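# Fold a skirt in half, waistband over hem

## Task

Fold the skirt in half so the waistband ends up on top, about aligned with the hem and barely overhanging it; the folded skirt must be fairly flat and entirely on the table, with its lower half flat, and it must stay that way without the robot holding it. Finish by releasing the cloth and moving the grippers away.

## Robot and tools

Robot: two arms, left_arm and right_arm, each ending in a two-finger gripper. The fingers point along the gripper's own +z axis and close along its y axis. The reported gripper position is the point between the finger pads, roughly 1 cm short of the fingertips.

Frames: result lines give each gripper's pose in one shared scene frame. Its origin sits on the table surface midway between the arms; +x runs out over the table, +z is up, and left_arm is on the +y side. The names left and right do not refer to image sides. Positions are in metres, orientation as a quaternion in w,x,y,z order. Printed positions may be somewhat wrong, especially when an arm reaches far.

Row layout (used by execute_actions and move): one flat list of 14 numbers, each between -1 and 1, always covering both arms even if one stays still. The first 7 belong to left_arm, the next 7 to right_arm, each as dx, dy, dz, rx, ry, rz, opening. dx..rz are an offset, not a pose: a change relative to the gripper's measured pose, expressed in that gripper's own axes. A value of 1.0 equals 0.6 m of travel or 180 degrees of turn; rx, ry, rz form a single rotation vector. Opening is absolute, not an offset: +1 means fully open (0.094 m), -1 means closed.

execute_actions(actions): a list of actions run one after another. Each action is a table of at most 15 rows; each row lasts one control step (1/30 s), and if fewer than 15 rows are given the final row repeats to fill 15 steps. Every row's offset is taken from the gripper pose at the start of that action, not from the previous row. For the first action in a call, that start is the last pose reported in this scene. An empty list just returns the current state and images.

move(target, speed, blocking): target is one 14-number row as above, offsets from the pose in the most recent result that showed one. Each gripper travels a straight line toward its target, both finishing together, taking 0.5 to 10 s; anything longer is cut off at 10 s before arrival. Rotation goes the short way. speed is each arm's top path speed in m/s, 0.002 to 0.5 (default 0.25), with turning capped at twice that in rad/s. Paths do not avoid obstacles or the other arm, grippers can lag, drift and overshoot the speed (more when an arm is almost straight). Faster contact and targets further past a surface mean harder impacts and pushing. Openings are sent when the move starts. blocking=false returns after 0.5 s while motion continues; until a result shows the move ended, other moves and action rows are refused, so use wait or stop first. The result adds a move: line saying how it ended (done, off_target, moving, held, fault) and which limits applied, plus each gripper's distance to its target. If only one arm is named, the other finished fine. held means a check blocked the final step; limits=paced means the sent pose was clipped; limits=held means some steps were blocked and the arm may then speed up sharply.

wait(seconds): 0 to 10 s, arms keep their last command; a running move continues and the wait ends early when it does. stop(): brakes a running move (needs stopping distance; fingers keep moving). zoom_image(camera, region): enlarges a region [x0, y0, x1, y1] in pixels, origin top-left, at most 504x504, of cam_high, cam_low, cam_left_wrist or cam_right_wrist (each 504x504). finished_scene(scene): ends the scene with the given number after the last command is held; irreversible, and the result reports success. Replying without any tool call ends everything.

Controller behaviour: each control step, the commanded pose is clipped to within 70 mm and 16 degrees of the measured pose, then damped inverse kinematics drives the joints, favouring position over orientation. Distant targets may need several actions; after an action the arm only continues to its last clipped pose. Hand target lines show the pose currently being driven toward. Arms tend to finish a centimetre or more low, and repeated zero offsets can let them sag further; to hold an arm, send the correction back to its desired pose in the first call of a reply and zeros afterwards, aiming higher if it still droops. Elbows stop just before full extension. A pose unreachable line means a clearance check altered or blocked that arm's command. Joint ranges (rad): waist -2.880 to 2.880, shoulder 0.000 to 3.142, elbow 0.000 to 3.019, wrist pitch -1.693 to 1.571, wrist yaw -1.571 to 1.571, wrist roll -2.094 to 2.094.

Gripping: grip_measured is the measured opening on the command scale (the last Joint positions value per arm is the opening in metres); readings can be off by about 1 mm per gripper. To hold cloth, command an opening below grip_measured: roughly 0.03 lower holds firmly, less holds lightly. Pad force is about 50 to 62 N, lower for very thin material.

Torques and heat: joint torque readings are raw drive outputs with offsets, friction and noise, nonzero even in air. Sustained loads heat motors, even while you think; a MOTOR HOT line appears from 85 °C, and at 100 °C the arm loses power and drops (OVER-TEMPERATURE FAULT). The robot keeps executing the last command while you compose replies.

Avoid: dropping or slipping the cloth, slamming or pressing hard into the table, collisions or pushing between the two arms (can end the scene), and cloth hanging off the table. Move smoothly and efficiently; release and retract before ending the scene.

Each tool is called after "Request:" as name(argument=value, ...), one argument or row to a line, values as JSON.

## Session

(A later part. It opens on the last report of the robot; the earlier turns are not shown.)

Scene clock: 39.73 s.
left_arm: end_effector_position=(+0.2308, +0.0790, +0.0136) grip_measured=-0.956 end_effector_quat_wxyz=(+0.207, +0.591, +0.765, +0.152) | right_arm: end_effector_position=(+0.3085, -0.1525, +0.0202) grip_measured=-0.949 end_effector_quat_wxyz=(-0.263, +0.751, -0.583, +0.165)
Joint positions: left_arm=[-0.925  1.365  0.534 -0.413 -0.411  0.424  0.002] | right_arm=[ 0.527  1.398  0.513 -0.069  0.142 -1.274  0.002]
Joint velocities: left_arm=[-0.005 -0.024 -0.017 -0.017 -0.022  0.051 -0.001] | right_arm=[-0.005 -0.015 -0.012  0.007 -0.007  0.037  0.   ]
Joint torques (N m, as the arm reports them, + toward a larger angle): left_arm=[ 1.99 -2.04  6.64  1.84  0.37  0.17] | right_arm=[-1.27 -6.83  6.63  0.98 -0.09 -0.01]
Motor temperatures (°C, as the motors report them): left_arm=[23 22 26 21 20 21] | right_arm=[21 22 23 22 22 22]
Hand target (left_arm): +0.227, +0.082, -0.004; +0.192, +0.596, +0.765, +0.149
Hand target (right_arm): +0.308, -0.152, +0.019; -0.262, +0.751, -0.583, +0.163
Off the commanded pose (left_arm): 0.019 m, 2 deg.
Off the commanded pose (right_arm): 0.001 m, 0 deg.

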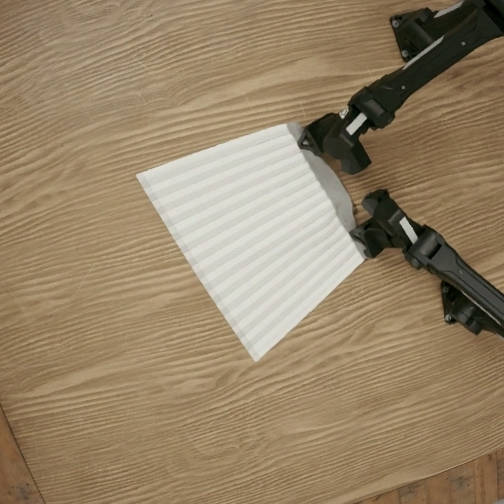

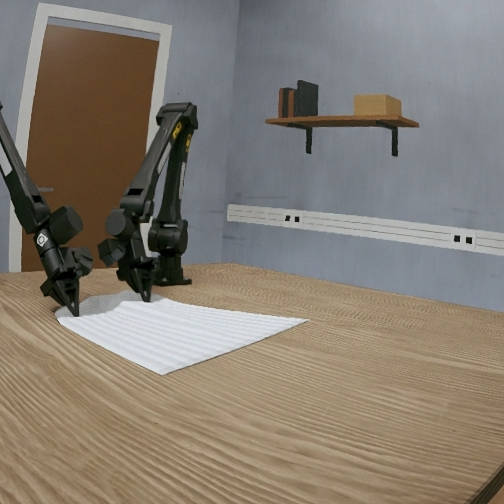

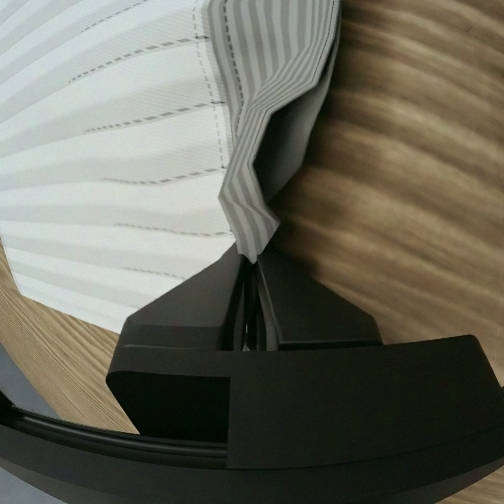

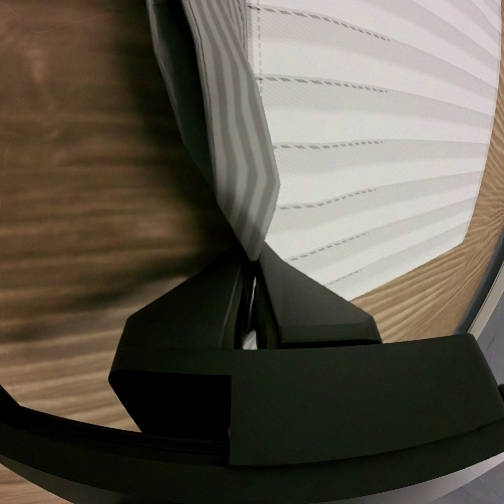

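Request:
move(
  target=[0.005,0.207,-0.14,0.157,0.053,-0.029,-1,0,-0.222,-0.11,-0.2,0.01,-0.03,-1],
  speed=0.12,
)

Request:
move(
  target=[0,0.25,-0.03,0,0,0,-1,0,-0.25,-0.03,0,0,0,-1],
  speed=0.12,
)

Scene clock: 47.77 s.
left_arm: end_effector_position=(+0.2769, +0.1146, +0.1346) grip_measured=-0.956 end_effector_quat_wxyz=(+0.001, +0.578, +0.816, -0.004) | right_arm: end_effector_position=(+0.3507, -0.1371, +0.1374) grip_measured=-0.949 end_effector_quat_wxyz=(+0.013, +0.821, -0.571, -0.008)
Joint positions: left_arm=[-0.563  1.35   0.99  -1.21   0.009  0.633  0.002] | right_arm=[ 0.448  1.593  1.261 -1.269 -0.003 -1.413  0.002]
Joint velocities: left_arm=[-0.005 -0.005 -0.007 -0.002 -0.007  0.066  0.   ] | right_arm=[-0.005  0.005  0.002 -0.032 -0.022  0.037  0.001]
Joint torques (N m, as the arm reports them, + toward a larger angle): left_arm=[ 3.3  -5.61 14.01 -0.97 -0.27  0.23] | right_arm=[ -3.41 -11.85  12.74  -0.44   0.21  -0.11]
Motor temperatures (°C, as the motors report them): left_arm=[23 22 27 21 21 21] | right_arm=[21 22 24 22 22 22]
Hand target (left_arm): +0.291, +0.116, +0.146; +0.001, +0.573, +0.819, -0.002
Hand target (right_arm): +0.373, -0.142, +0.153; +0.001, +0.817, -0.577, +0.004
Off the commanded pose (left_arm): 0.019 m, 1 deg.
Off the commanded pose (right_arm): 0.030 m, 2 deg.
move: off_target (left_arm, right_arm)

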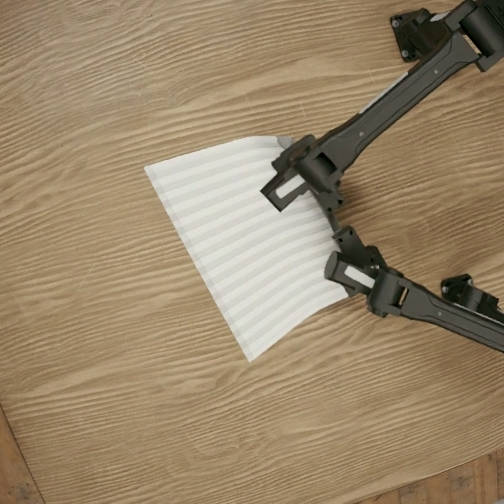

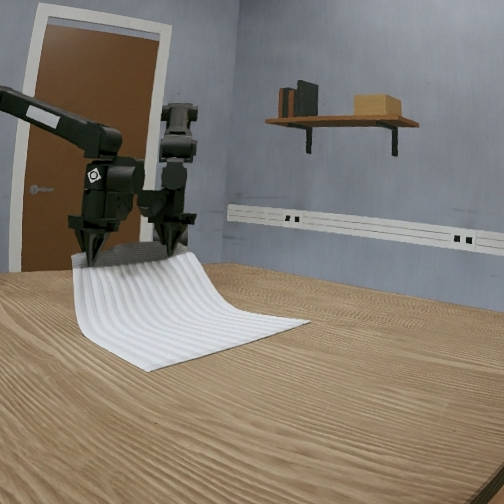

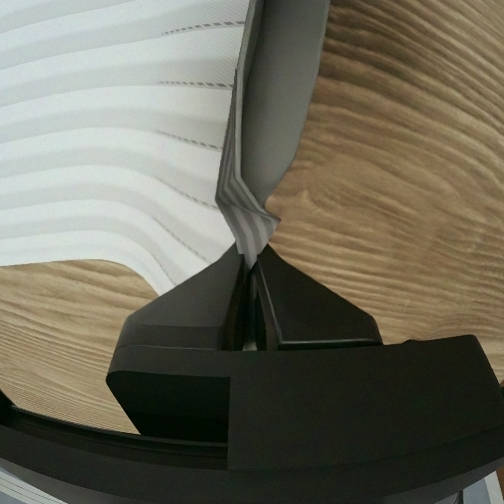

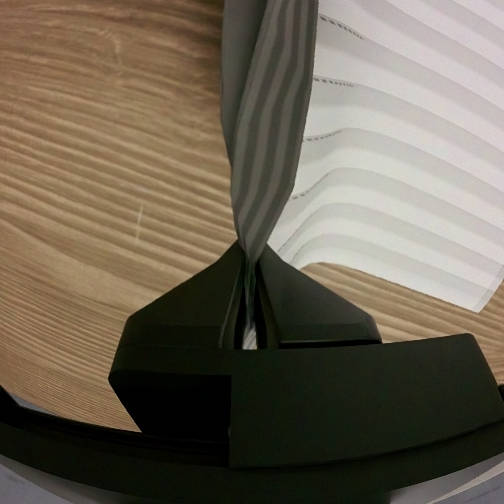

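Scene clock: 49.40 s.
left_arm: end_effector_position=(+0.3982, +0.1637, +0.1380) grip_measured=-0.956 end_effector_quat_wxyz=(-0.009, +0.577, +0.816, -0.011) | right_arm: end_effector_position=(+0.4690, -0.0834, +0.1333) grip_measured=-0.949 end_effector_quat_wxyz=(+0.030, +0.820, -0.571, -0.019)
Joint positions: left_arm=[-0.315  1.58   1.247 -1.261  0.017  0.882  0.002] | right_arm=[ 0.428  1.949  1.742 -1.434 -0.006 -1.433  0.002]
Joint velocities: left_arm=[-0.005 -0.005  0.012  0.007  0.037  0.022 -0.   ] | right_arm=[ 0.005 -0.005 -0.002 -0.007  0.037 -0.037 -0.001]
Joint torques (N m, as the arm reports them, + toward a larger angle): left_arm=[ 2.72 -8.95 15.   -0.56 -0.32  0.28] | right_arm=[ -3.11 -19.13  13.4   -0.74  -0.07  -0.14]
Motor temperatures (°C, as the motors report them): left_arm=[23 22 27 21 21 21] | right_arm=[21 22 24 22 22 22]
Hand target (left_arm): +0.417, +0.165, +0.153; +0.002, +0.577, +0.816, -0.005
Hand target (right_arm): +0.489, -0.084, +0.151; +0.012, +0.821, -0.571, -0.007
Off the commanded pose (left_arm): 0.024 m, 1 deg.
Off the commanded pose (right_arm): 0.029 m, 2 deg.
move: off_target (left_arm, right_arm)

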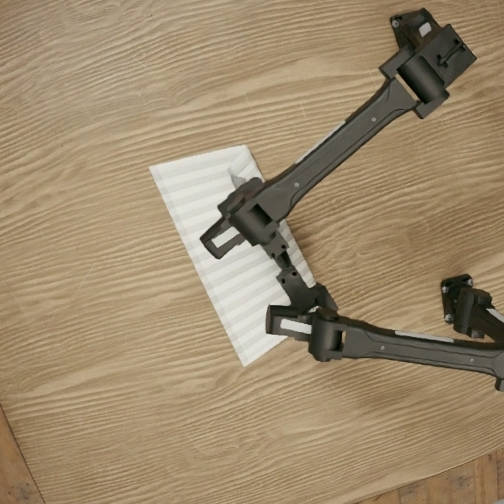

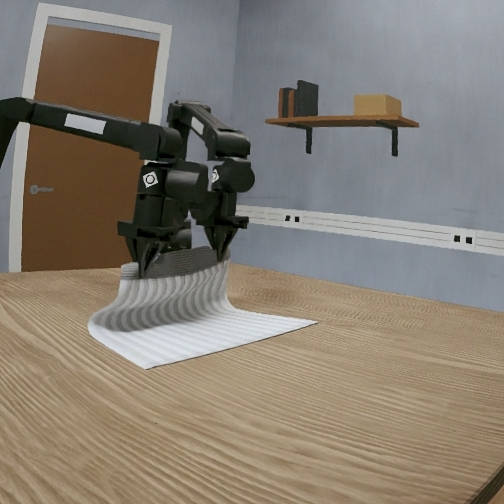

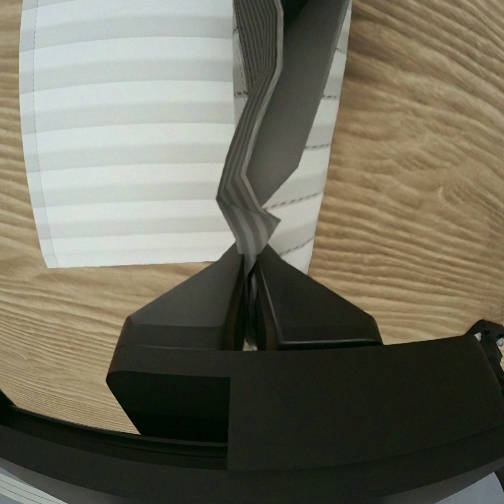

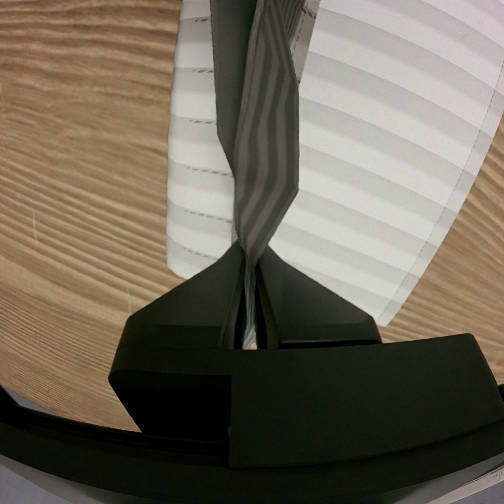

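Request:
move(
  target=[-0.07,0.22,0.12,0.08,0,0.03,-1,0.095,-0.21,0.09,-0.06,0,0.03,-1],
  speed=0.1,
)

Scene clock: 53.00 s.
left_arm: end_effector_position=(+0.5172, +0.1630, +0.0542) grip_measured=-0.956 end_effector_quat_wxyz=(-0.090, +0.609, +0.779, -0.117) | right_arm: end_effector_position=(+0.5818, -0.0886, +0.0556) grip_measured=-0.949 end_effector_quat_wxyz=(+0.088, +0.790, -0.604, -0.058)
Joint positions: left_arm=[-0.207  2.087  1.722 -1.468  0.138  1.103  0.002] | right_arm=[ 0.34   2.423  2.337 -1.696 -0.015 -1.433  0.002]
Joint velocities: left_arm=[-0.015 -0.005 -0.002  0.012  0.037  0.051  0.001] | right_arm=[ 0.015 -0.005  0.002 -0.027  0.037 -0.037 -0.   ]
Joint torques (N m, as the arm reports them, + toward a larger angle): left_arm=[  2.83 -14.07  14.08  -1.01   0.09   0.29] | right_arm=[ -2.21 -23.36  13.88  -1.02   0.02  -0.08]
Motor temperatures (°C, as the motors report them): left_arm=[23 22 28 21 21 21] | right_arm=[21 22 25 22 22 22]
Hand target (left_arm): +0.534, +0.168, +0.064; -0.080, +0.609, +0.781, -0.114
Hand target (right_arm): +0.600, -0.095, +0.071; +0.069, +0.789, -0.608, -0.046
Off the commanded pose (left_arm): 0.020 m, 1 deg.
Off the commanded pose (right_arm): 0.027 m, 3 deg.
joint sent to its limit (right arm) — the command would take joint 4 (wrist pitch) past its lower limit, so that joint was sent only as far as its limit.
move: off_target (left_arm, right_arm)

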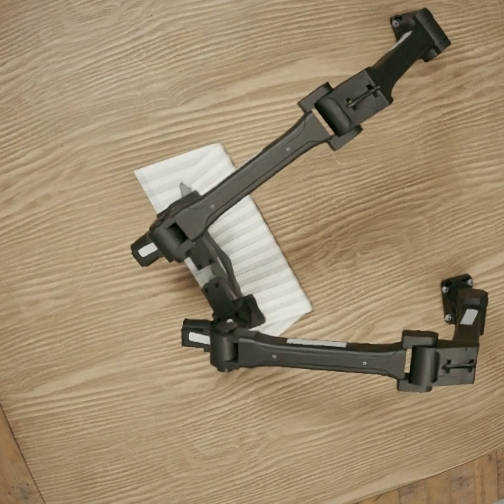

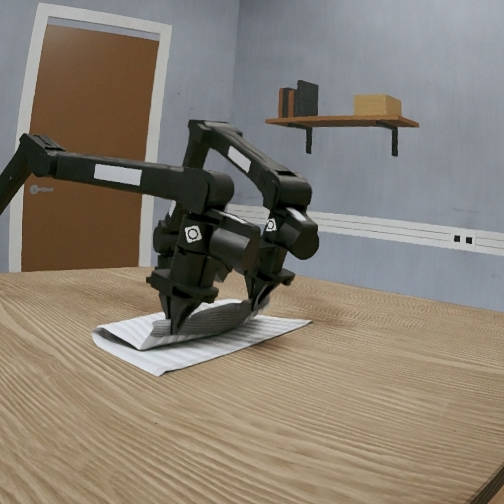

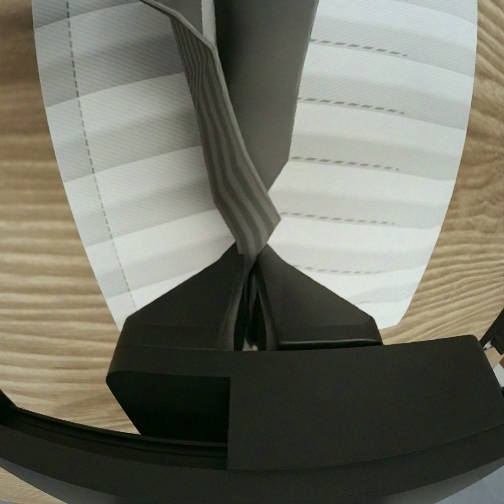

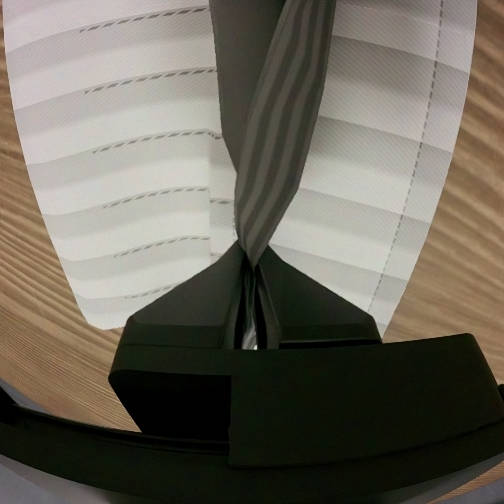

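Request:
move(
  target=[0,0.08,-0.03,0,0,0,-1,0.015,-0.095,-0.04,0.05,0,0,-1],
  speed=0.07,
)

Request:
move(
  target=[0,0.06,-0.04,0,0,0,-0.3,0,-0.06,-0.04,0.03,0,0,-0.3],
  speed=0.07,
)

Scene clock: 56.77 s.
left_arm: end_effector_position=(+0.5492, +0.1702, +0.0534) grip_measured=-0.956 end_effector_quat_wxyz=(-0.097, +0.608, +0.778, -0.121) | right_arm: end_effector_position=(+0.6197, -0.0767, +0.0536) grip_measured=-0.949 end_effector_quat_wxyz=(+0.050, +0.794, -0.605, -0.027)
Joint positions: left_arm=[-0.183  2.178  1.873 -1.548  0.133  1.128  0.002] | right_arm=[ 0.339  2.501  2.49  -1.673  0.003 -1.435  0.002]
Joint velocities: left_arm=[ 0.005 -0.005 -0.012 -0.007  0.007 -0.037  0.001] | right_arm=[ 0.015 -0.024 -0.002  0.002 -0.007  0.007 -0.   ]
Joint torques (N m, as the arm reports them, + toward a larger angle): left_arm=[  2.91 -14.74  14.66  -0.93  -0.12   0.31] | right_arm=[ -2.84 -23.69  14.14   0.42  -0.05  -0.14]
Motor temperatures (°C, as the motors report them): left_arm=[23 23 28 21 20 21] | right_arm=[21 23 26 22 22 22]
Hand target (left_arm): +0.566, +0.176, +0.058; -0.089, +0.609, +0.780, -0.116
Hand target (right_arm): +0.640, -0.081, +0.068; +0.024, +0.795, -0.606, -0.011
Off the commanded pose (left_arm): 0.019 m, 1 deg.
Off the commanded pose (right_arm): 0.027 m, 3 deg.
move: off_target (left_arm, right_arm)

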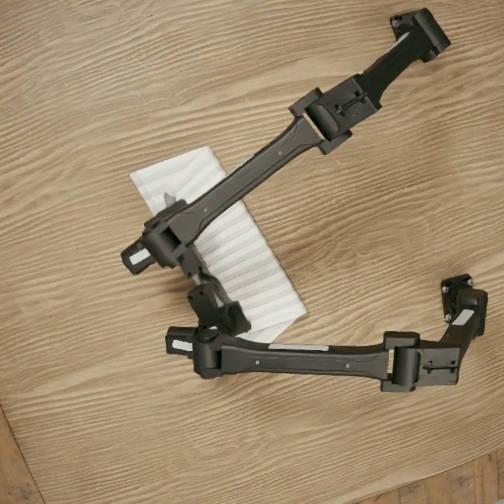

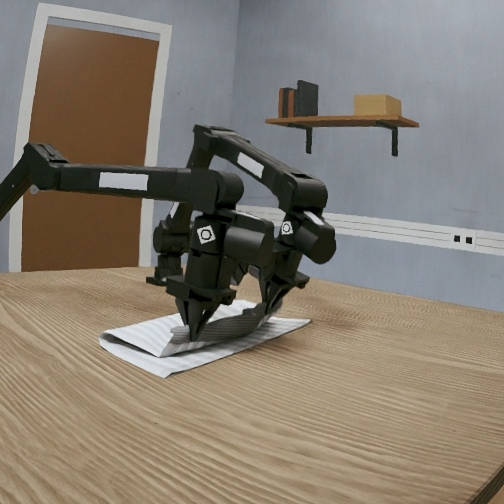

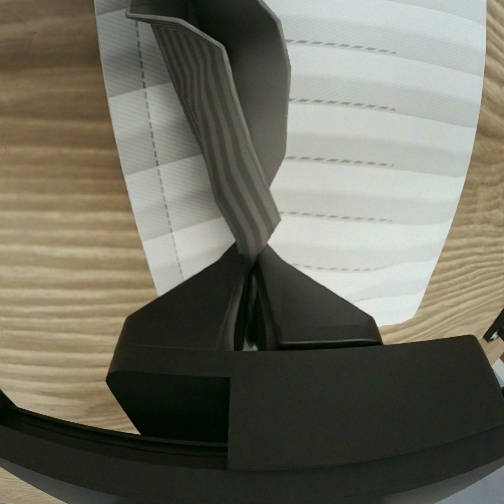

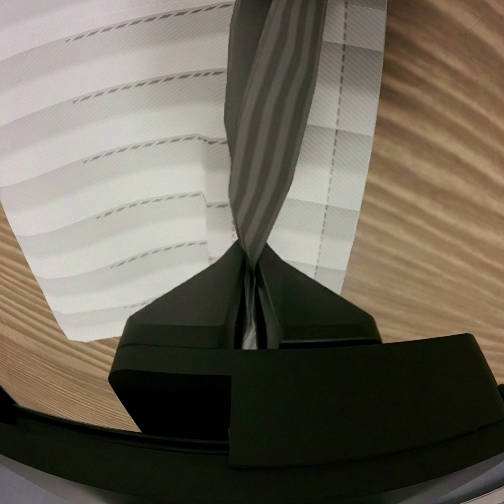

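Scene clock: 57.83 s.
left_arm: end_effector_position=(+0.5728, +0.1747, +0.0614) grip_measured=-0.302 end_effector_quat_wxyz=(-0.105, +0.608, +0.777, -0.125) | right_arm: end_effector_position=(+0.6442, -0.0679, +0.0621) grip_measured=-0.302 end_effector_quat_wxyz=(+0.024, +0.795, -0.606, -0.007)
Joint positions: left_arm=[-0.169  2.251  2.019 -1.642  0.129  1.144  0.033] | right_arm=[ 0.339  2.57   2.647 -1.696  0.012 -1.435  0.033]
Joint velocities: left_arm=[-0.015 -0.005  0.002 -0.017 -0.007  0.022  0.001] | right_arm=[-0.005 -0.005 -0.002 -0.017 -0.051 -0.066 -0.003]
Joint torques (N m, as the arm reports them, + toward a larger angle): left_arm=[  2.68 -15.71  14.95  -0.98  -0.11   0.28] | right_arm=[ -1.74 -23.68  13.95  -0.35  -0.08  -0.05]
Motor temperatures (°C, as the motors report them): left_arm=[23 23 29 21 20 21] | right_arm=[21 23 26 22 22 22]
Hand target (left_arm): +0.588, +0.180, +0.066; -0.096, +0.608, +0.779, -0.120
Hand target (right_arm): +0.654, -0.066, +0.073; +0.008, +0.796, -0.605, +0.004
Off the commanded pose (left_arm): 0.018 m, 1 deg.
Off the commanded pose (right_arm): 0.017 m, 2 deg.
joint sent to its limit (right arm) — the command would take joint 4 (wrist pitch) past its lower limit, so that joint was sent only as far as its limit.
move: off_target (left_arm, right_arm)

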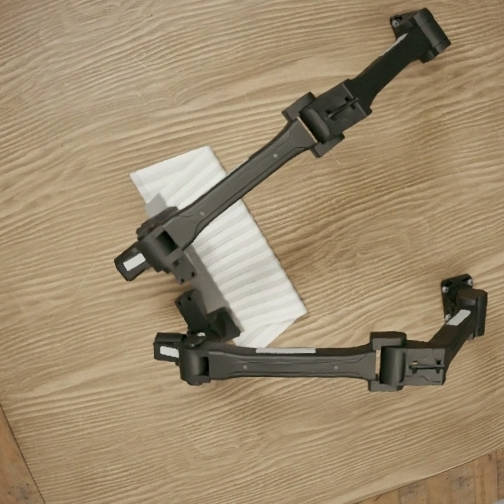

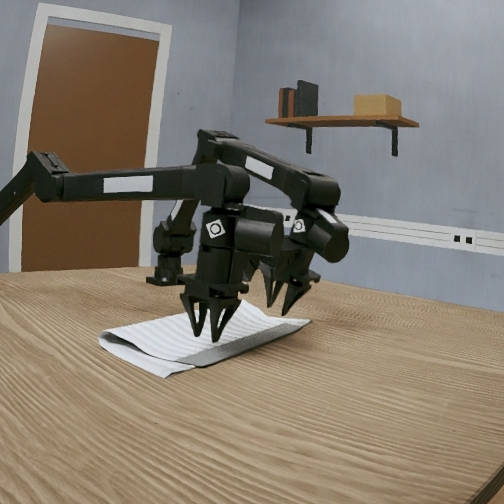

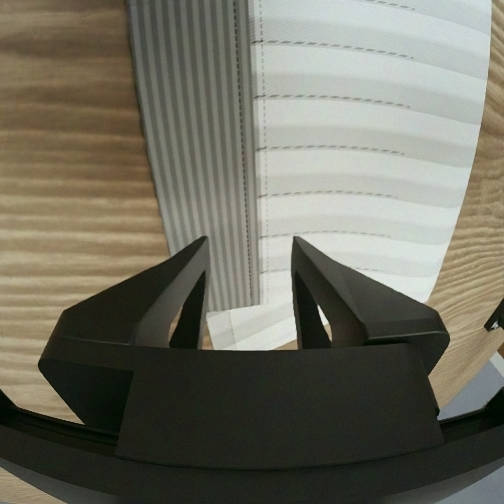

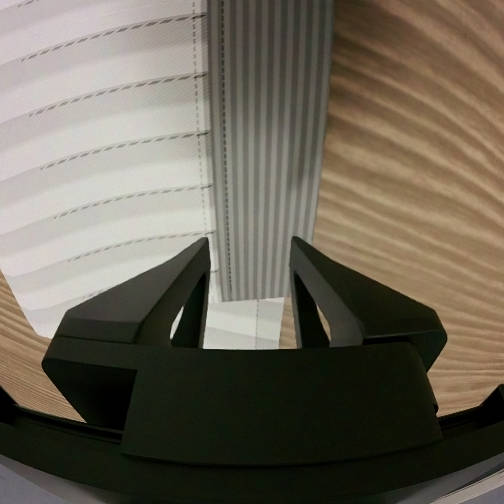

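Request:
move(
  target=[0.4,-0.4,-0.1,-0.1,0,0,0,0.25,0.5,-0.2,0.05,0,0,0],
  speed=0.35,
)

Request:
zoom_image(
  camera="cam_high",
  region=[90,130,340,380],
)

Scene clock: 61.07 s.
left_arm: end_effector_position=(+0.3152, +0.3538, +0.1983) grip_measured=-0.002 end_effector_quat_wxyz=(-0.003, +0.615, +0.789, +0.003) | right_arm: end_effector_position=(+0.4055, -0.2907, +0.2047) grip_measured=-0.002 end_effector_quat_wxyz=(-0.041, +0.790, -0.610, +0.044)
Joint positions: left_arm=[ 0.13   1.239  1.064 -1.397 -0.008  1.42   0.047] | right_arm=[ 0.09   1.461  1.288 -1.278  0.007 -1.672  0.047]
Joint velocities: left_arm=[ 0.005 -0.015  0.017 -0.017  0.081 -0.037 -0.001] | right_arm=[ 0.005 -0.015 -0.012 -0.027 -0.007  0.007 -0.   ]
Joint torques (N m, as the arm reports them, + toward a larger angle): left_arm=[ 2.27 -5.44  9.98 -0.08  0.01  0.27] | right_arm=[ -1.28 -11.51   8.7    0.49  -0.21  -0.13]
Motor temperatures (°C, as the motors report them): left_arm=[23 23 29 21 20 21] | right_arm=[21 23 27 22 22 22]
Hand target (left_arm): +0.313, +0.356, +0.196; -0.008, +0.617, +0.787, -0.002
Hand target (right_arm): +0.405, -0.291, +0.200; -0.039, +0.795, -0.604, +0.041
Off the commanded pose (left_arm): 0.003 m, 1 deg.
Off the commanded pose (right_arm): 0.009 m, 1 deg.
move: done; limits=paced

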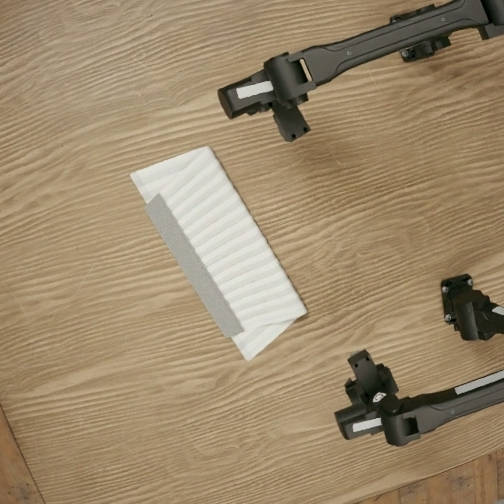

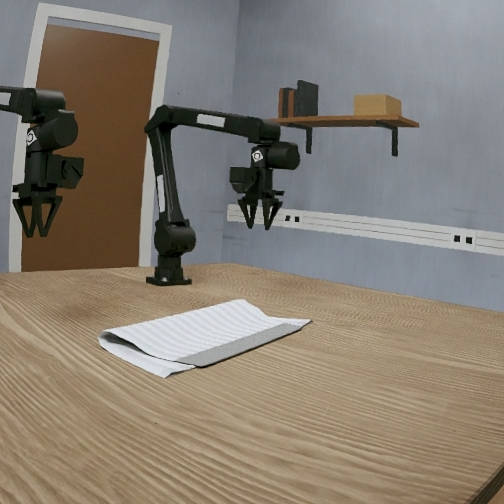

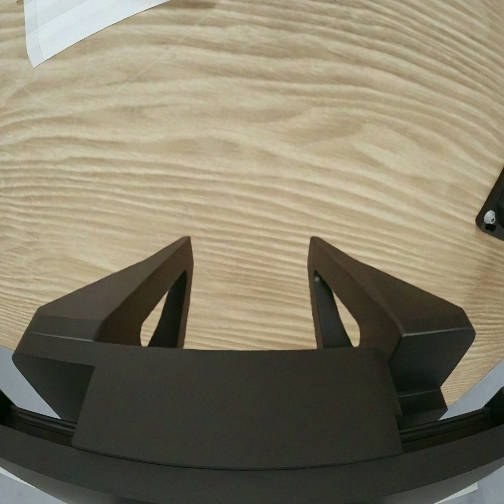

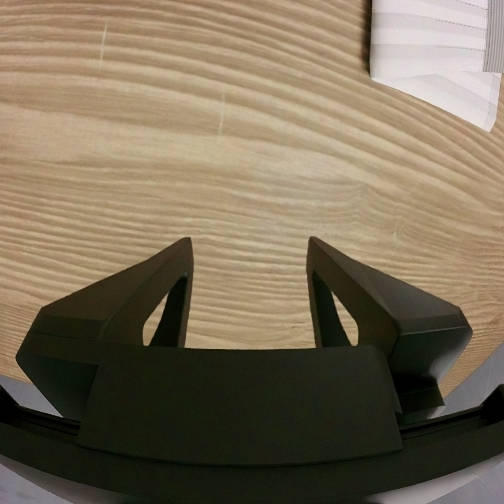

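Region (90, 130, 340, 380) of cam_high's 504x504 image, scaled by 2.016, with more detail than that image has.

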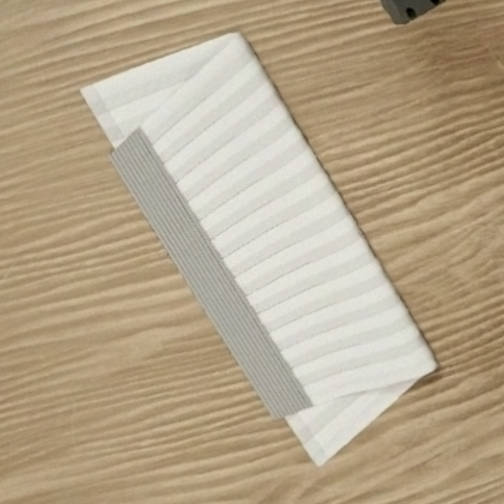

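Overhang is about 1 cm; acceptable.

Request:
finished_scene(
  scene=1,
)

The scene is finished: the task was done.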